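# Reorient wooden block in left palm to match goal

## Task

The wooden block starts loose on the upturned palm of the left hand. Rotate it inside that hand until its orientation in the hand matches the two goal pictures. Only the left hand may be used; its wrist camera, the camera's post and the arm's final link count as part of it. The right arm and right hand must never touch the left hand. The task fails if the block touches anything else or leaves the hand. To finish, the block must rest still on the palm or fingers, clear of the wrist, the camera and its post. The palm must face straight up, and no left-hand motor may read moving or overload or be accumulating toward a shutdown; motors dead from the start are excluded. Then declare the job done. The hand is then opened automatically, and the block must still lie on the open hand in the goal orientation, because nothing held only by the robot counts.

## Robot and tools

ROBOT. There are two arms, left_arm and right_arm, and each carries an identical 16-motor right hand. The hands are copies, not mirror images. Only the left hand works on the block. Keep the right arm away: it must not touch the left hand, and the two arms must never collide or press on each other.

FRAMES. Poses in results use one scene frame. Its origin is on the table top between the arms, +z is up, +x points out over the table, and left_arm sits on the +y side. Left and right are arm names, not sides of an image. Each hand point sits in front of the palm, where thumb and fingertips meet in a pinch. Its own axes are: +z along the straightened fingers toward the tips, +x across the palm away from the thumb, and +y out of the palm face. The palm face is at y = -0.062 m. The knuckles are at z = -0.017 m, and the fingertips reach 0.139 m beyond them. A rigid mast on the palm side of the wrist (x +0.05 to +0.10, z -0.16 to -0.11, up to y = +0.06) can collide with things. The rubber fingertip caps grip well; the rest of the hand is slippery.

execute_actions. The argument actions is a list holding at most one item. An empty list only reports the state. An item with rows (1 to 15 rows) and steps (at most 15, default 15) runs a motion; each step lasts 1/30 s, and the last row repeats if there are fewer rows than steps. An item with only steps (up to 300) is a wait. pictures (true/false) chooses whether images are returned.

ROW LAYOUT. Every row has exactly 48 numbers in [-1, 1]: 24 for left_arm/left_gripper first, then the same 24 for right_arm/right_gripper, even when only one arm moves. The 24 in each block are in this order:
1-6: dx, dy, dz, rx, ry, rz. These are an offset, not a pose. They are given in the hand point's own axes and counted from that hand point's pose in the most recent result that reported it. Before any such result, and for later calls in the same reply, they count from where the arm is when the action begins. Every row counts from that same reference, not from the row before it. A value of 1.0 means 0.6 m, or 180 degrees for rx ry rz, which together form a single rotation vector. All zeros do not mean hold still: they pull the hand back to the reference pose.
7-22: absolute goal angles for index_mcp, index_abd, index_pip, index_dip, middle_mcp, middle_abd, middle_pip, middle_dip, ring_mcp, ring_abd, ring_pip, ring_dip, thumb_cmc, thumb_axl, thumb_mcp, thumb_ipl. Each is scaled linearly between the hinge's stops, and a zero is a real goal. The values below give degrees at +1, degrees at -1, and the straight value. Finger mcp: -18, +128, +0.75. Finger abd: -60, +60, 0.00; toward -1 swings the finger away from the thumb. Finger pip: -29, +108, +0.58. Finger dip: -21, +117, +0.70. Moving toward -1 curls fingers into the palm. thumb_cmc: -20, +120, +0.71; toward -1 brings the thumb from beside the palm round to its front. thumb_axl: -27, +140, +0.68; it rolls the thumb along its length. thumb_mcp: -69, +109, +0.23. thumb_ipl: -77, +108, +0.17. With axl straight, mcp and ipl toward -1 bend the thumb toward +z. With axl at -0.40, they bend it in the direction cmc toward -1 swings.
23: current_limit, the current cap for all motors, from 0 mA at -1 to 550 mA at +1 (never below 11 mA). A low cap also slows the hinges, and well below 0 a finger may not lift itself.
24: speed. Set-points move at (speed+1)/2 of 5.9 rad/s.
The hand starts at current_limit +0.4 and speed -0.6, and the last values sent stay in force. To leave a hand unchanged, send back its hand_goal, hand_current_limit and hand_speed.

MOTION LIMITS. At each step the commanded pose is clipped to within 70 mm and 16 degrees of the measured pose. If both cannot be met, position wins over orientation. Motions often end about a centimetre low. The elbow may sag under load, making each action lower and more tilted; aiming back at the desired pose stops the drift. After an action ends, the arm continues only to its last clipped pose, so check the pose in the result and send the remainder. Fingers keep moving toward their goals between calls.

RESULTS. The state line gives each hand point's position (m) and quat_wxyz in the scene frame; the printed position can be off, especially at long reach. "pose unreachable" means the clearance check altered or blocked that arm's command. HELD marks steps on which a row was not fully sent. "Hand target" shows where the controller is driving each hand point. Hand entries follow motor order. hand_goal is the goals currently written; resending them keeps a grip. hand_measured is the actual hinge positions; resending them loosens a grip. hand_current_ma is positive when pushing toward -1. hand_state is one of: moving, goal (within 0.02), blocked (stopped short and still pressing), or overload. A finger presses only while its goal lies past the object's surface, and gear friction can keep some grip even after the goal is relaxed. A motor drawing 495 mA or more builds up a count, which falls again below that. At 5 s the motor shuts off for 10 s and then returns to its goal. If an arm is stopped, hand commands sent during the stop are discarded. MOTOR HOT appears at 85 °C. At 100 °C an OVER-TEMPERATURE FAULT drops that arm. Holding loads heats motors, and the simulation keeps running while you compose replies.



AVOID. Do not drop the block or let it touch anything except the left hand, and do not let anything fall off the table. Avoid hard pushes, slams, overloaded motors and arm collisions. Occasionally the block may be nudged by outside forces. Smooth, quick motions are better.

Each tool is called as a command line: name --argument value for each argument, lists and objects as JSON in quotes; but a table of rows of numbers goes row by row, as --pt "numbers of a row", without its own name.

## Session

show_instructions

execute_actions --actions '[]'

Reference images for this scene: goal picture from the wrist camera place, goal picture looking into the palm.

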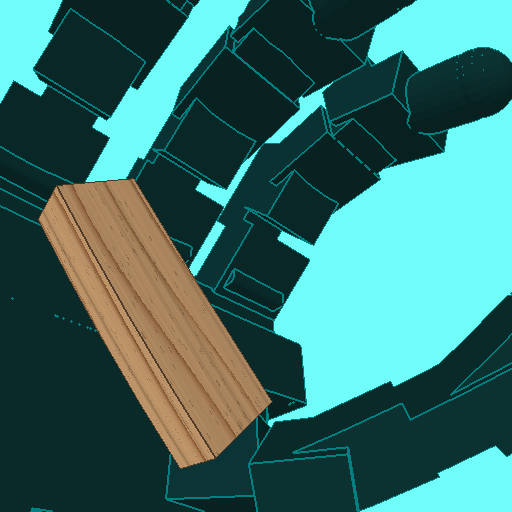

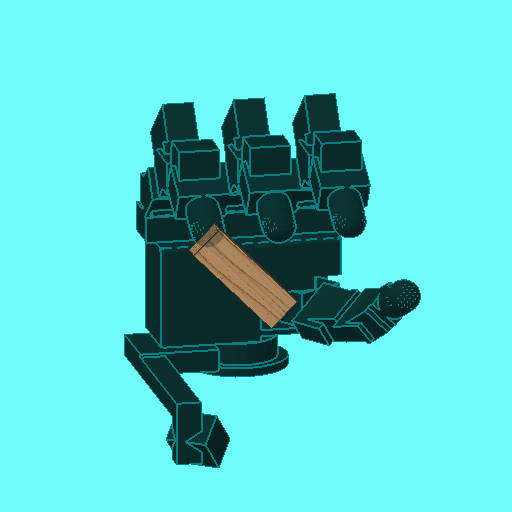

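Scene clock: 0.00 s of 4800.00 s.
left_arm: end_effector_position=(+0.3634, +0.1297, +0.3751) hand_goal=(+0.046, +0.000, -0.008, +0.280, +0.046, +0.000, -0.008, +0.280, +0.046, +0.000, -0.008, +0.280, -0.104, +0.266, +0.032, -0.018) hand_measured=(+0.062, +0.000, -0.006, +0.282, +0.064, +0.000, -0.006, +0.282, +0.062, +0.000, -0.006, +0.282, -0.090, +0.270, +0.034, -0.016) hand_current_ma=(+91, +0, +15, +14, +94, +0, +15, +12, +89, +0, +15, +12, +70, +27, +10, +11) hand_state=(goal, goal, goal, goal, goal, goal, goal, goal, goal, goal, goal, goal, goal, goal, goal, goal) hand_current_limit=0.40 hand_speed=-0.60 end_effector_quat_wxyz=(+0.616, +0.650, +0.318, +0.312) | right_arm: end_effector_position=(+0.3521, -0.7402, +0.5904) hand_goal=(+0.754, +0.000, +0.576, +0.696, +0.754, +0.000, +0.576, +0.696, +0.754, +0.000, +0.576, +0.696, +0.714, +0.678, +0.226, +0.168) hand_measured=(+0.754, +0.000, +0.576, +0.696, +0.754, +0.000, +0.576, +0.696, +0.754, +0.000, +0.576, +0.696, +0.714, +0.678, +0.226, +0.168) hand_current_ma=(+0, +0, +0, +0, +0, +0, +0, +0, +0, +0, +0, +0, +0, +0, +0, +0) hand_state=(goal, goal, goal, goal, goal, goal, goal, goal, goal, goal, goal, goal, goal, goal, goal, goal) hand_current_limit=0.40 hand_speed=-0.60 end_effector_quat_wxyz=(+0.640, +0.619, +0.319, +0.325)
Joint positions: left_arm=[-0.43   1.141  0.588  0.506  0.053  0.016] | right_arm=[-0.7    1.029  1.05   0.009 -0.011 -0.006]
Joint velocities: left_arm=[ 0.005  0.024  0.007  0.012 -0.066  0.022] | right_arm=[ 0.005 -0.015 -0.002  0.012 -0.125 -0.022]
Motor temperatures (°C, as the motors report them): left_arm=[27 32 42 29 28 25] | right_arm=[28 26 51 30 25 27]
Hand target (left_arm): +0.366, +0.128, +0.394; +0.628, +0.639, +0.311, +0.318
Hand target (right_arm): +0.348, -0.737, +0.614; +0.653, +0.605, +0.312, +0.332

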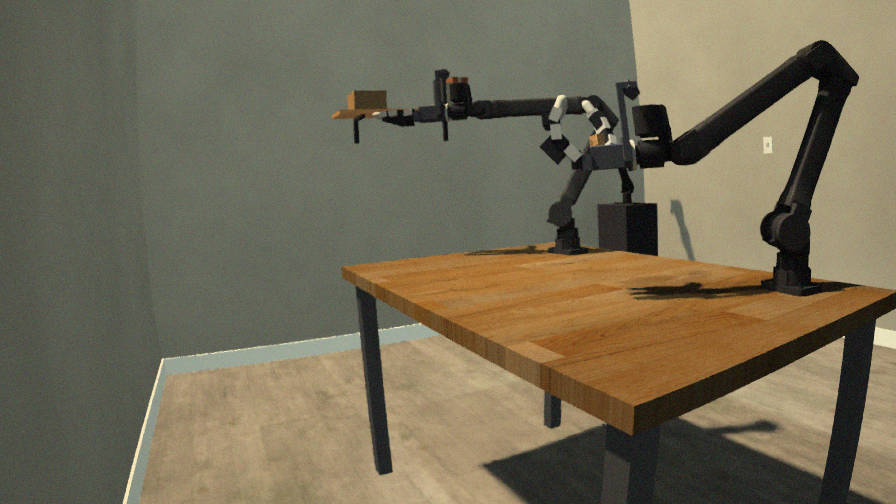

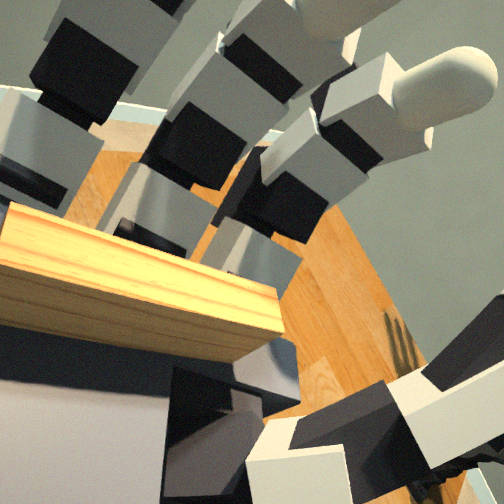

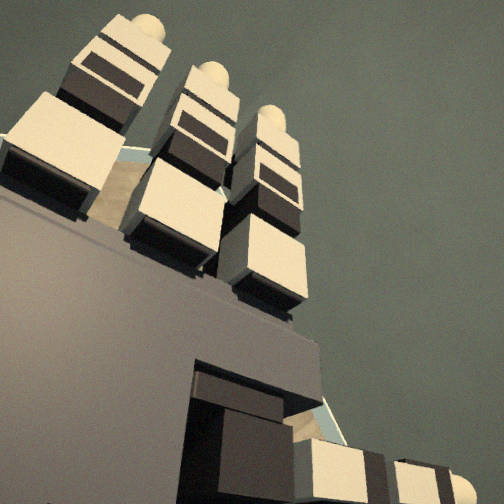

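zoom_image --camera "cam_low" --region '[535, 90, 655, 180]'

Region (535, 90, 655, 180) of cam_low's 896x504 image, scaled by 4.200, with more detail than that image has; it fills the top 378 rows of this view, and the rest is white.

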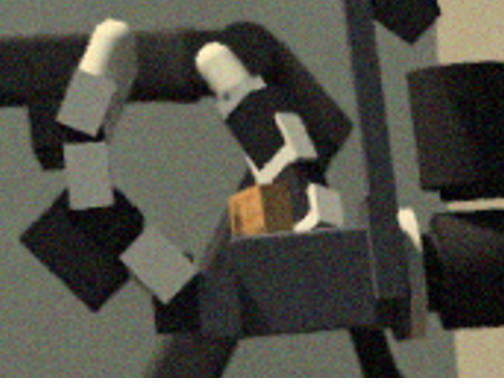

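execute_actions --actions '[{"rows": [[0,0.0315,0,-0.014,0,0, 0.046,0,-0.008,0.28, -0.205,0,-0.445,-0.264, 0.046,0,-0.008,0.28, -0.104,0.266,0.032,-0.018, 0.4,-0.6, 0,0.03,0,-0.013,0,0, 0.754,0,0.576,0.696,0.754,0,0.576,0.696,0.754,0,0.576,0.696,0.714,0.678,0.226,0.168,0.4,-0.6],[0,0.0315,0,-0.017,0,0, 0.046,0,-0.008,0.28, -0.205,0,-0.445,-0.264, 0.046,0,-0.008,0.28, -0.104,0.266,0.032,-0.018, 0.4,-0.6, 0,0.02,0,-0.013,0,0, 0.754,0,0.576,0.696,0.754,0,0.576,0.696,0.754,0,0.576,0.696,0.714,0.678,0.226,0.168,0.4,-0.6],[0,0.0315,0,-0.020,0,0, 0.046,0,-0.008,0.28, -0.205,0,-0.445,-0.264, 0.046,0,-0.008,0.28, -0.104,0.266,0.032,-0.018, 0.4,-0.6, 0,0.01,0,-0.013,0,0, 0.754,0,0.576,0.696,0.754,0,0.576,0.696,0.754,0,0.576,0.696,0.714,0.678,0.226,0.168,0.4,-0.6],[0,0.0315,0,-0.023,0,0, 0.046,0,-0.008,0.28, -0.205,0,-0.445,-0.264, 0.046,0,-0.008,0.28, -0.104,0.266,0.032,-0.018, 0.4,-0.6, 0,0.0,0,-0.013,0,0, 0.754,0,0.576,0.696,0.754,0,0.576,0.696,0.754,0,0.576,0.696,0.714,0.678,0.226,0.168,0.4,-0.6],[0,0.0315,0,-0.026,0,0, 0.046,0,-0.008,0.28, -0.205,0,-0.445,-0.264, 0.046,0,-0.008,0.28, -0.104,0.266,0.032,-0.018, 0.4,-0.6, 0,-0.01,0,-0.013,0,0, 0.754,0,0.576,0.696,0.754,0,0.576,0.696,0.754,0,0.576,0.696,0.714,0.678,0.226,0.168,0.4,-0.6],[0,0.0315,0,-0.029,0,0, 0.046,0,-0.008,0.28, -0.205,0,-0.445,-0.264, 0.046,0,-0.008,0.28, -0.104,0.266,0.032,-0.018, 0.4,-0.6, 0,-0.02,0,-0.013,0,0, 0.754,0,0.576,0.696,0.754,0,0.576,0.696,0.754,0,0.576,0.696,0.714,0.678,0.226,0.168,0.4,-0.6],[0,0.0315,0,-0.032,0,0, 0.046,0,-0.008,0.28, -0.205,0,-0.445,-0.264, 0.046,0,-0.008,0.28, -0.104,0.266,0.032,-0.018, 0.4,-0.6, 0,-0.03,0,-0.013,0,0, 0.754,0,0.576,0.696,0.754,0,0.576,0.696,0.754,0,0.576,0.696,0.714,0.678,0.226,0.168,0.4,-0.6],[0,0.0315,0,-0.035,0,0, 0.046,0,-0.008,0.28, -0.205,0,-0.445,-0.264, 0.046,0,-0.008,0.28, -0.104,0.266,0.032,-0.018, 0.4,-0.6, 0,-0.04,0,-0.013,0,0, 0.754,0,0.576,0.696,0.754,0,0.576,0.696,0.754,0,0.576,0.696,0.714,0.678,0.226,0.168,0.4,-0.6],[0,0.0315,0,-0.038,0,0, 0.046,0,-0.008,0.28, -0.205,0,-0.445,-0.264, 0.046,0,-0.008,0.28, -0.104,0.266,0.032,-0.018, 0.4,-0.6, 0,-0.05,0,-0.013,0,0, 0.754,0,0.576,0.696,0.754,0,0.576,0.696,0.754,0,0.576,0.696,0.714,0.678,0.226,0.168,0.4,-0.6],[0,0.0315,0,-0.041,0,0, 0.046,0,-0.008,0.28, -0.205,0,-0.445,-0.264, 0.046,0,-0.008,0.28, -0.104,0.266,0.032,-0.018, 0.4,-0.6, 0,-0.06,0,-0.013,0,0, 0.754,0,0.576,0.696,0.754,0,0.576,0.696,0.754,0,0.576,0.696,0.714,0.678,0.226,0.168,0.4,-0.6],[0,0.0315,0,-0.043,0,0, 0.046,0,-0.008,0.28, -0.205,0,-0.445,-0.264, 0.046,0,-0.008,0.28, -0.104,0.266,0.032,-0.018, 0.4,-0.6, 0,-0.07,0,-0.013,0,0, 0.754,0,0.576,0.696,0.754,0,0.576,0.696,0.754,0,0.576,0.696,0.714,0.678,0.226,0.168,0.4,-0.6],[0,0.0315,0,-0.043,0,0, 0.046,0,-0.008,0.28, -0.205,0,-0.445,-0.264, 0.046,0,-0.008,0.28, -0.104,0.266,0.032,-0.018, 0.4,-0.6, 0,-0.08,0,-0.013,0,0, 0.754,0,0.576,0.696,0.754,0,0.576,0.696,0.754,0,0.576,0.696,0.714,0.678,0.226,0.168,0.4,-0.6],[0,0.0315,0,-0.043,0,0, 0.046,0,-0.008,0.28, -0.205,0,-0.445,-0.264, 0.046,0,-0.008,0.28, -0.104,0.266,0.032,-0.018, 0.4,-0.6, 0,-0.09,0,-0.013,0,0, 0.754,0,0.576,0.696,0.754,0,0.576,0.696,0.754,0,0.576,0.696,0.714,0.678,0.226,0.168,0.4,-0.6],[0,0.0315,0,-0.043,0,0, 0.046,0,-0.008,0.28, -0.205,0,-0.445,-0.264, 0.046,0,-0.008,0.28, -0.104,0.266,0.032,-0.018, 0.4,-0.6, 0,-0.10,0,-0.013,0,0, 0.754,0,0.576,0.696,0.754,0,0.576,0.696,0.754,0,0.576,0.696,0.714,0.678,0.226,0.168,0.4,-0.6],[0,0.0315,0,-0.043,0,0, 0.046,0,-0.008,0.28, -0.205,0,-0.445,-0.264, 0.046,0,-0.008,0.28, -0.104,0.266,0.032,-0.018, 0.4,-0.6, 0,-0.11,0,-0.013,0,0, 0.754,0,0.576,0.696,0.754,0,0.576,0.696,0.754,0,0.576,0.696,0.714,0.678,0.226,0.168,0.4,-0.6]], "steps": 15}]' --pictures false

execute_actions --actions '[{"steps": 25}]'

zoom_image --camera "cam_low" --region '[535, 90, 655, 180]'

Scene clock: 60.50 s of 4800.00 s.
left_arm: end_effector_position=(+0.3641, +0.1293, +0.3872) hand_goal=(+0.046, +0.000, -0.008, +0.280, -0.204, +0.000, -0.444, -0.264, +0.046, +0.000, -0.008, +0.280, -0.104, +0.266, +0.032, -0.018) hand_measured=(+0.060, +0.000, -0.006, +0.282, -0.198, +0.000, -0.412, -0.086, +0.060, +0.000, -0.006, +0.282, -0.090, +0.270, +0.034, -0.016) hand_current_ma=(+76, +0, +13, +13, +29, +0, +2, +46, +74, +0, +13, +12, +70, +26, +10, +11) hand_state=(goal, goal, goal, goal, goal, goal, moving, moving, goal, goal, goal, goal, goal, goal, goal, goal) hand_current_limit=0.40 hand_speed=-0.60 end_effector_quat_wxyz=(+0.649, +0.617, +0.299, +0.331) | right_arm: end_effector_position=(+0.3515, -0.7398, +0.5310) hand_goal=(+0.754, +0.000, +0.576, +0.696, +0.754, +0.000, +0.576, +0.696, +0.754, +0.000, +0.576, +0.696, +0.714, +0.678, +0.226, +0.168) hand_measured=(+0.764, +0.000, +0.576, +0.696, +0.764, +0.000, +0.576, +0.696, +0.764, +0.000, +0.576, +0.696, +0.724, +0.678, +0.226, +0.168) hand_current_ma=(+56, +0, +5, +0, +59, +0, +5, +0, +58, +0, +5, +0, +52, -4, -1, -2) hand_state=(goal, goal, goal, goal, goal, goal, goal, goal, goal, goal, goal, goal, goal, goal, goal, goal) hand_current_limit=0.40 hand_speed=-0.60 end_effector_quat_wxyz=(+0.644, +0.615, +0.317, +0.327)
Joint positions: left_arm=[-0.43   1.203  0.588  0.676  0.053  0.016] | right_arm=[-0.7    1.041  0.894  0.19  -0.011 -0.006]
Joint velocities: left_arm=[-0.005  0.093 -0.012  0.022  0.037 -0.037] | right_arm=[-0.005  0.112 -0.398  0.466 -0.051 -0.007]
Motor temperatures (°C, as the motors report them): left_arm=[27 32 52 29 28 25] | right_arm=[28 27 65 30 25 27]
Hand target (left_arm): +0.364, +0.129, +0.394; +0.658, +0.607, +0.297, +0.332
Hand target (right_arm): +0.352, -0.741, +0.525; +0.651, +0.607, +0.313, +0.331
Off the commanded pose (left_arm): 0.007 m, 2 deg.
Off the commanded pose (right_arm): 0.007 m, 2 deg.
Steps of this call (steps 1 to 1800: nothing new was sent; steps 1801 to 1815: all 15 steps of this action). Readings (end_effector_position | what the end effector reports):
1801: left_arm (+0.3634, +0.1297, +0.3751) | right_arm (+0.3521, -0.7402, +0.5904) | left_arm hand_goal=(+0.046, +0.000, -0.008, +0.280, -0.204, +0.000, -0.444, -0.264, +0.046, +0.000, -0.008, +0.280, -0.104, +0.266, +0.032, -0.018) hand_measured=(+0.062, +0.000, -0.006, +0.282, +0.064, +0.000, -0.006, +0.282, +0.062, +0.000, -0.006, +0.282, -0.090, +0.270, +0.034, -0.016) hand_current_ma=(+91, +0, +15, +14, +94, +0, +15, +12, +89, +0, +15, +12, +70, +27, +10, +11) hand_state=(goal, goal, goal, goal, moving, goal, moving, moving, goal, goal, goal, goal, goal, goal, goal, goal) hand_current_limit=0.40 hand_speed=-0.60 | right_arm hand_goal=(+0.754, +0.000, +0.576, +0.696, +0.754, +0.000, +0.576, +0.696, +0.754, +0.000, +0.576, +0.696, +0.714, +0.678, +0.226, +0.168) hand_measured=(+0.762, +0.000, +0.576, +0.696, +0.764, +0.000, +0.576, +0.696, +0.764, +0.000, +0.576, +0.696, +0.724, +0.678, +0.226, +0.168) hand_current_ma=(+52, +0, +5, +0, +54, +0, +5, +0, +53, +0, +5, +0, +51, -4, -1, -2) hand_state=(goal, goal, goal, goal, goal, goal, goal, goal, goal, goal, goal, goal, goal, goal, goal, goal) hand_current_limit=0.40 hand_speed=-0.60
1802: left_arm (+0.3632, +0.1298, +0.3757) | right_arm (+0.3521, -0.7402, +0.5907) | left_arm hand_goal=(+0.046, +0.000, -0.008, +0.280, -0.204, +0.000, -0.444, -0.264, +0.046, +0.000, -0.008, +0.280, -0.104, +0.266, +0.032, -0.018) hand_measured=(+0.062, +0.000, -0.006, +0.282, +0.064, +0.000, -0.006, +0.282, +0.062, +0.000, -0.006, +0.282, -0.090, +0.270, +0.034, -0.016) hand_current_ma=(+91, +0, +15, +14, +160, +0, +75, +75, +89, +0, +15, +12, +70, +27, +10, +11) hand_state=(goal, goal, goal, goal, moving, goal, moving, moving, goal, goal, goal, goal, goal, goal, goal, goal) hand_current_limit=0.40 hand_speed=-0.60 | right_arm hand_goal=(+0.754, +0.000, +0.576, +0.696, +0.754, +0.000, +0.576, +0.696, +0.754, +0.000, +0.576, +0.696, +0.714, +0.678, +0.226, +0.168) hand_measured=(+0.762, +0.000, +0.576, +0.696, +0.764, +0.000, +0.576, +0.696, +0.764, +0.000, +0.576, +0.696, +0.724, +0.678, +0.226, +0.168) hand_current_ma=(+52, +0, +5, +0, +54, +0, +5, +0, +53, +0, +5, +0, +51, -4, -1, -2) hand_state=(goal, goal, goal, goal, goal, goal, goal, goal, goal, goal, goal, goal, goal, goal, goal, goal) hand_current_limit=0.40 hand_speed=-0.60
1804: left_arm (+0.3626, +0.1303, +0.3789) | right_arm (+0.3513, -0.7396, +0.5915) | left_arm hand_goal=(+0.046, +0.000, -0.008, +0.280, -0.204, +0.000, -0.444, -0.264, +0.046, +0.000, -0.008, +0.280, -0.104, +0.266, +0.032, -0.018) hand_measured=(+0.062, +0.000, -0.006, +0.282, +0.028, +0.000, -0.050, +0.236, +0.062, +0.000, -0.006, +0.282, -0.090, +0.270, +0.034, -0.016) hand_current_ma=(+91, +0, +15, +14, +129, +0, +57, +44, +89, +0, +15, +12, +70, +27, +10, +11) hand_state=(goal, goal, goal, goal, moving, goal, moving, moving, goal, goal, goal, goal, goal, goal, goal, goal) hand_current_limit=0.40 hand_speed=-0.60 | right_arm hand_goal=(+0.754, +0.000, +0.576, +0.696, +0.754, +0.000, +0.576, +0.696, +0.754, +0.000, +0.576, +0.696, +0.714, +0.678, +0.226, +0.168) hand_measured=(+0.764, +0.000, +0.576, +0.696, +0.764, +0.000, +0.576, +0.696, +0.764, +0.000, +0.576, +0.696, +0.724, +0.678, +0.226, +0.168) hand_current_ma=(+54, +0, +5, +0, +57, +0, +5, +0, +56, +0, +5, +0, +51, -4, -1, -2) hand_state=(goal, goal, goal, goal, goal, goal, goal, goal, goal, goal, goal, goal, goal, goal, goal, goal) hand_current_limit=0.40 hand_speed=-0.60
1808: left_arm (+0.3611, +0.1313, +0.3885) | right_arm (+0.3497, -0.7384, +0.5811) | left_arm hand_goal=(+0.046, +0.000, -0.008, +0.280, -0.204, +0.000, -0.444, -0.264, +0.046, +0.000, -0.008, +0.280, -0.104, +0.266, +0.032, -0.018) hand_measured=(+0.062, +0.000, -0.006, +0.282, -0.072, +0.000, -0.180, +0.122, +0.062, +0.000, -0.006, +0.282, -0.090, +0.270, +0.034, -0.016) hand_current_ma=(+81, +0, +14, +14, +98, +0, +49, +45, +79, +0, +14, +12, +70, +27, +10, +11) hand_state=(goal, goal, goal, goal, moving, goal, moving, moving, goal, goal, goal, goal, goal, goal, goal, goal) hand_current_limit=0.40 hand_speed=-0.60 | right_arm hand_goal=(+0.754, +0.000, +0.576, +0.696, +0.754, +0.000, +0.576, +0.696, +0.754, +0.000, +0.576, +0.696, +0.714, +0.678, +0.226, +0.168) hand_measured=(+0.764, +0.000, +0.576, +0.696, +0.764, +0.000, +0.576, +0.696, +0.764, +0.000, +0.576, +0.696, +0.724, +0.678, +0.226, +0.168) hand_current_ma=(+55, +0, +5, +0, +57, +0, +5, +0, +56, +0, +5, +0, +51, -4, -1, -2) hand_state=(goal, goal, goal, goal, goal, goal, goal, goal, goal, goal, goal, goal, goal, goal, goal, goal) hand_current_limit=0.40 hand_speed=-0.60
1815: the state above

Scene clock: 61.33 s of 4800.00 s.
left_arm: end_effector_position=(+0.3644, +0.1290, +0.3867) hand_goal=(+0.046, +0.000, -0.008, +0.280, -0.204, +0.000, -0.444, -0.264, +0.046, +0.000, -0.008, +0.280, -0.104, +0.266, +0.032, -0.018) hand_measured=(+0.060, +0.000, -0.006, +0.282, -0.198, +0.000, -0.444, -0.262, +0.060, +0.000, -0.006, +0.282, -0.090, +0.270, +0.034, -0.016) hand_current_ma=(+76, +0, +13, +13, +28, +0, +1, +11, +74, +0, +13, +12, +70, +26, +10, +11) hand_state=(goal, goal, goal, goal, goal, goal, goal, goal, goal, goal, goal, goal, goal, goal, goal, goal) hand_current_limit=0.40 hand_speed=-0.60 end_effector_quat_wxyz=(+0.649, +0.616, +0.299, +0.331) | right_arm: end_effector_position=(+0.3563, -0.7433, +0.5099) hand_goal=(+0.754, +0.000, +0.576, +0.696, +0.754, +0.000, +0.576, +0.696, +0.754, +0.000, +0.576, +0.696, +0.714, +0.678, +0.226, +0.168) hand_measured=(+0.764, +0.000, +0.578, +0.696, +0.766, +0.000, +0.578, +0.696, +0.766, +0.000, +0.576, +0.696, +0.726, +0.678, +0.226, +0.168) hand_current_ma=(+61, +0, +5, +0, +64, +0, +6, +0, +62, +0, +5, +0, +58, -4, -1, -2) hand_state=(goal, goal, goal, goal, goal, goal, goal, goal, goal, goal, goal, goal, goal, goal, goal, goal) hand_current_limit=0.40 hand_speed=-0.60 end_effector_quat_wxyz=(+0.638, +0.621, +0.320, +0.324)
Joint positions: left_arm=[-0.43   1.206  0.588  0.681  0.053  0.016] | right_arm=[-0.7    1.062  0.864  0.222 -0.011 -0.006]
Joint velocities: left_arm=[ 0.005  0.005  0.002 -0.007  0.022 -0.051] | right_arm=[ 0.005  0.005 -0.027  0.017 -0.037  0.037]
Motor temperatures (°C, as the motors report them): left_arm=[27 32 52 29 28 25] | right_arm=[28 27 65 30 25 27]
Hand target (left_arm): +0.364, +0.129, +0.394; +0.658, +0.607, +0.297, +0.332
Hand target (right_arm): +0.352, -0.741, +0.525; +0.651, +0.607, +0.313, +0.331
Off the commanded pose (left_arm): 0.007 m, 2 deg.
Off the commanded pose (right_arm): 0.015 m, 3 deg.
Steps of this call (steps 1 to 25: nothing new was sent). Readings (end_effector_position | what the end effector reports):
1: left_arm (+0.3645, +0.1290, +0.3863) | right_arm (+0.3523, -0.7403, +0.5243) | left_arm hand_goal=(+0.046, +0.000, -0.008, +0.280, -0.204, +0.000, -0.444, -0.264, +0.046, +0.000, -0.008, +0.280, -0.104, +0.266, +0.032, -0.018) hand_measured=(+0.060, +0.000, -0.006, +0.282, -0.198, +0.000, -0.432, -0.114, +0.060, +0.000, -0.006, +0.282, -0.090, +0.270, +0.034, -0.016) hand_current_ma=(+76, +0, +13, +13, +29, +0, -12, +46, +74, +0, +13, +12, +70, +26, +10, +11) hand_state=(goal, goal, goal, goal, goal, goal, moving, moving, goal, goal, goal, goal, goal, goal, goal, goal) hand_current_limit=0.40 hand_speed=-0.60 | right_arm hand_goal=(+0.754, +0.000, +0.576, +0.696, +0.754, +0.000, +0.576, +0.696, +0.754, +0.000, +0.576, +0.696, +0.714, +0.678, +0.226, +0.168) hand_measured=(+0.764, +0.000, +0.576, +0.696, +0.766, +0.000, +0.576, +0.696, +0.764, +0.000, +0.576, +0.696, +0.724, +0.678, +0.226, +0.168) hand_current_ma=(+57, +0, +5, +0, +59, +0, +5, +0, +58, +0, +5, +0, +52, -4, -1, -2) hand_state=(goal, goal, goal, goal, goal, goal, goal, goal, goal, goal, goal, goal, goal, goal, goal, goal) hand_current_limit=0.40 hand_speed=-0.60
2: left_arm (+0.3646, +0.1289, +0.3860) | right_arm (+0.3533, -0.7411, +0.5184) | left_arm hand_goal=(+0.046, +0.000, -0.008, +0.280, -0.204, +0.000, -0.444, -0.264, +0.046, +0.000, -0.008, +0.280, -0.104, +0.266, +0.032, -0.018) hand_measured=(+0.060, +0.000, -0.006, +0.282, -0.198, +0.000, -0.440, -0.144, +0.060, +0.000, -0.006, +0.282, -0.090, +0.270, +0.034, -0.016) hand_current_ma=(+76, +0, +13, +13, +28, +0, -5, +46, +74, +0, +13, +12, +70, +26, +10, +11) hand_state=(goal, goal, goal, goal, goal, goal, moving, moving, goal, goal, goal, goal, goal, goal, goal, goal) hand_current_limit=0.40 hand_speed=-0.60 | right_arm hand_goal=(+0.754, +0.000, +0.576, +0.696, +0.754, +0.000, +0.576, +0.696, +0.754, +0.000, +0.576, +0.696, +0.714, +0.678, +0.226, +0.168) hand_measured=(+0.764, +0.000, +0.576, +0.696, +0.766, +0.000, +0.576, +0.696, +0.764, +0.000, +0.576, +0.696, +0.724, +0.678, +0.226, +0.168) hand_current_ma=(+57, +0, +5, +0, +59, +0, +5, +0, +58, +0, +5, +0, +55, -4, -1, -2) hand_state=(goal, goal, goal, goal, goal, goal, goal, goal, goal, goal, goal, goal, goal, goal, goal, goal) hand_current_limit=0.40 hand_speed=-0.60
4: left_arm (+0.3646, +0.1289, +0.3861) | right_arm (+0.3557, -0.7429, +0.5101) | left_arm hand_goal=(+0.046, +0.000, -0.008, +0.280, -0.204, +0.000, -0.444, -0.264, +0.046, +0.000, -0.008, +0.280, -0.104, +0.266, +0.032, -0.018) hand_measured=(+0.060, +0.000, -0.006, +0.282, -0.198, +0.000, -0.444, -0.204, +0.060, +0.000, -0.006, +0.282, -0.090, +0.270, +0.034, -0.016) hand_current_ma=(+76, +0, +13, +13, +28, +0, +1, +46, +74, +0, +13, +12, +70, +26, +10, +11) hand_state=(goal, goal, goal, goal, goal, goal, goal, moving, goal, goal, goal, goal, goal, goal, goal, goal) hand_current_limit=0.40 hand_speed=-0.60 | right_arm hand_goal=(+0.754, +0.000, +0.576, +0.696, +0.754, +0.000, +0.576, +0.696, +0.754, +0.000, +0.576, +0.696, +0.714, +0.678, +0.226, +0.168) hand_measured=(+0.764, +0.000, +0.578, +0.696, +0.766, +0.000, +0.578, +0.696, +0.766, +0.000, +0.576, +0.696, +0.724, +0.678, +0.226, +0.168) hand_current_ma=(+61, +0, +5, +0, +64, +0, +5, +0, +63, +0, +5, +0, +59, -4, -1, -2) hand_state=(goal, goal, goal, goal, goal, goal, goal, goal, goal, goal, goal, goal, goal, goal, goal, goal) hand_current_limit=0.40 hand_speed=-0.60
8: left_arm (+0.3645, +0.1290, +0.3866) | right_arm (+0.3567, -0.7436, +0.5084) | left_arm hand_goal=(+0.046, +0.000, -0.008, +0.280, -0.204, +0.000, -0.444, -0.264, +0.046, +0.000, -0.008, +0.280, -0.104, +0.266, +0.032, -0.018) hand_measured=(+0.060, +0.000, -0.006, +0.282, -0.198, +0.000, -0.444, -0.262, +0.060, +0.000, -0.006, +0.282, -0.090, +0.270, +0.034, -0.016) hand_current_ma=(+76, +0, +13, +13, +28, +0, +1, +10, +74, +0, +13, +12, +70, +26, +10, +11) hand_state=(goal, goal, goal, goal, goal, goal, goal, moving, goal, goal, goal, goal, goal, goal, goal, goal) hand_current_limit=0.40 hand_speed=-0.60 | right_arm hand_goal=(+0.754, +0.000, +0.576, +0.696, +0.754, +0.000, +0.576, +0.696, +0.754, +0.000, +0.576, +0.696, +0.714, +0.678, +0.226, +0.168) hand_measured=(+0.764, +0.000, +0.578, +0.696, +0.766, +0.000, +0.578, +0.696, +0.766, +0.000, +0.576, +0.696, +0.726, +0.678, +0.226, +0.168) hand_current_ma=(+61, +0, +5, +0, +64, +0, +6, +0, +62, +0, +5, +0, +58, -4, -1, -2) hand_state=(goal, goal, goal, goal, goal, goal, goal, goal, goal, goal, goal, goal, goal, goal, goal, goal) hand_current_limit=0.40 hand_speed=-0.60
25: the state above

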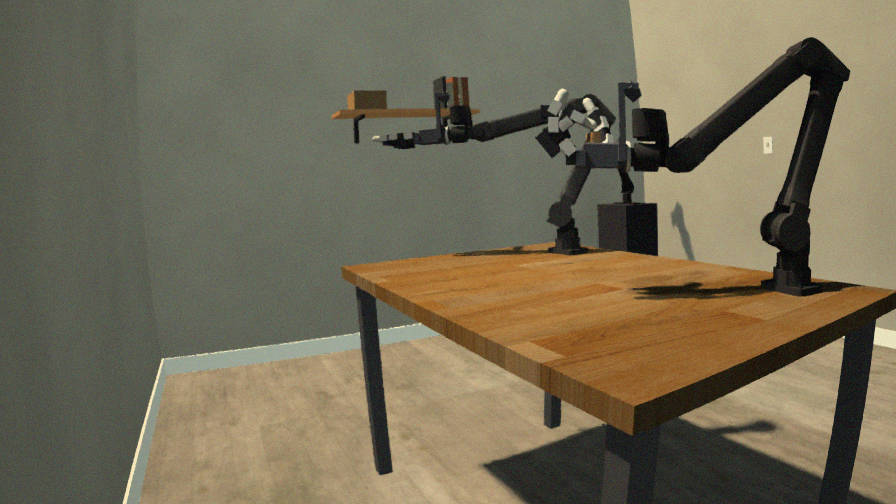

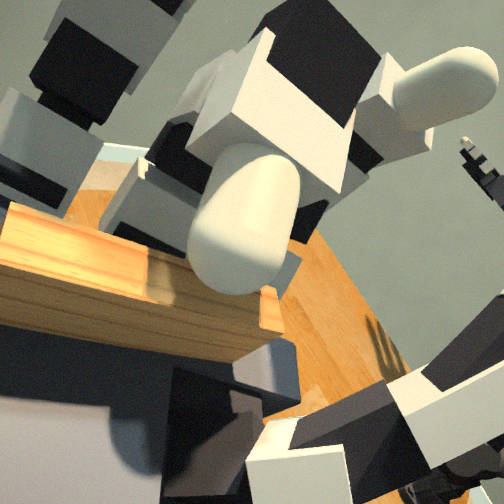

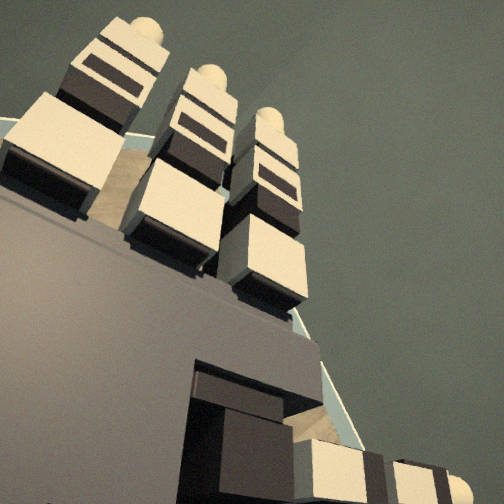

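Region (535, 90, 655, 180) of cam_low's 896x504 image, scaled by 4.200, with more detail than that image has; it fills the top 378 rows of this view, and the rest is white.

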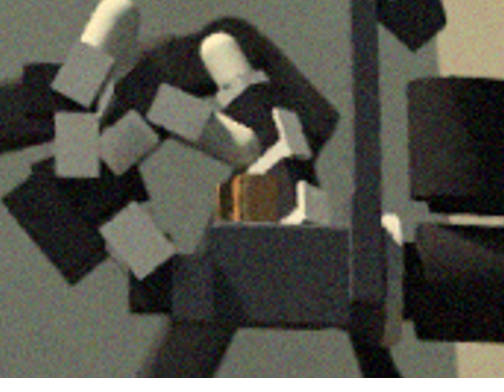

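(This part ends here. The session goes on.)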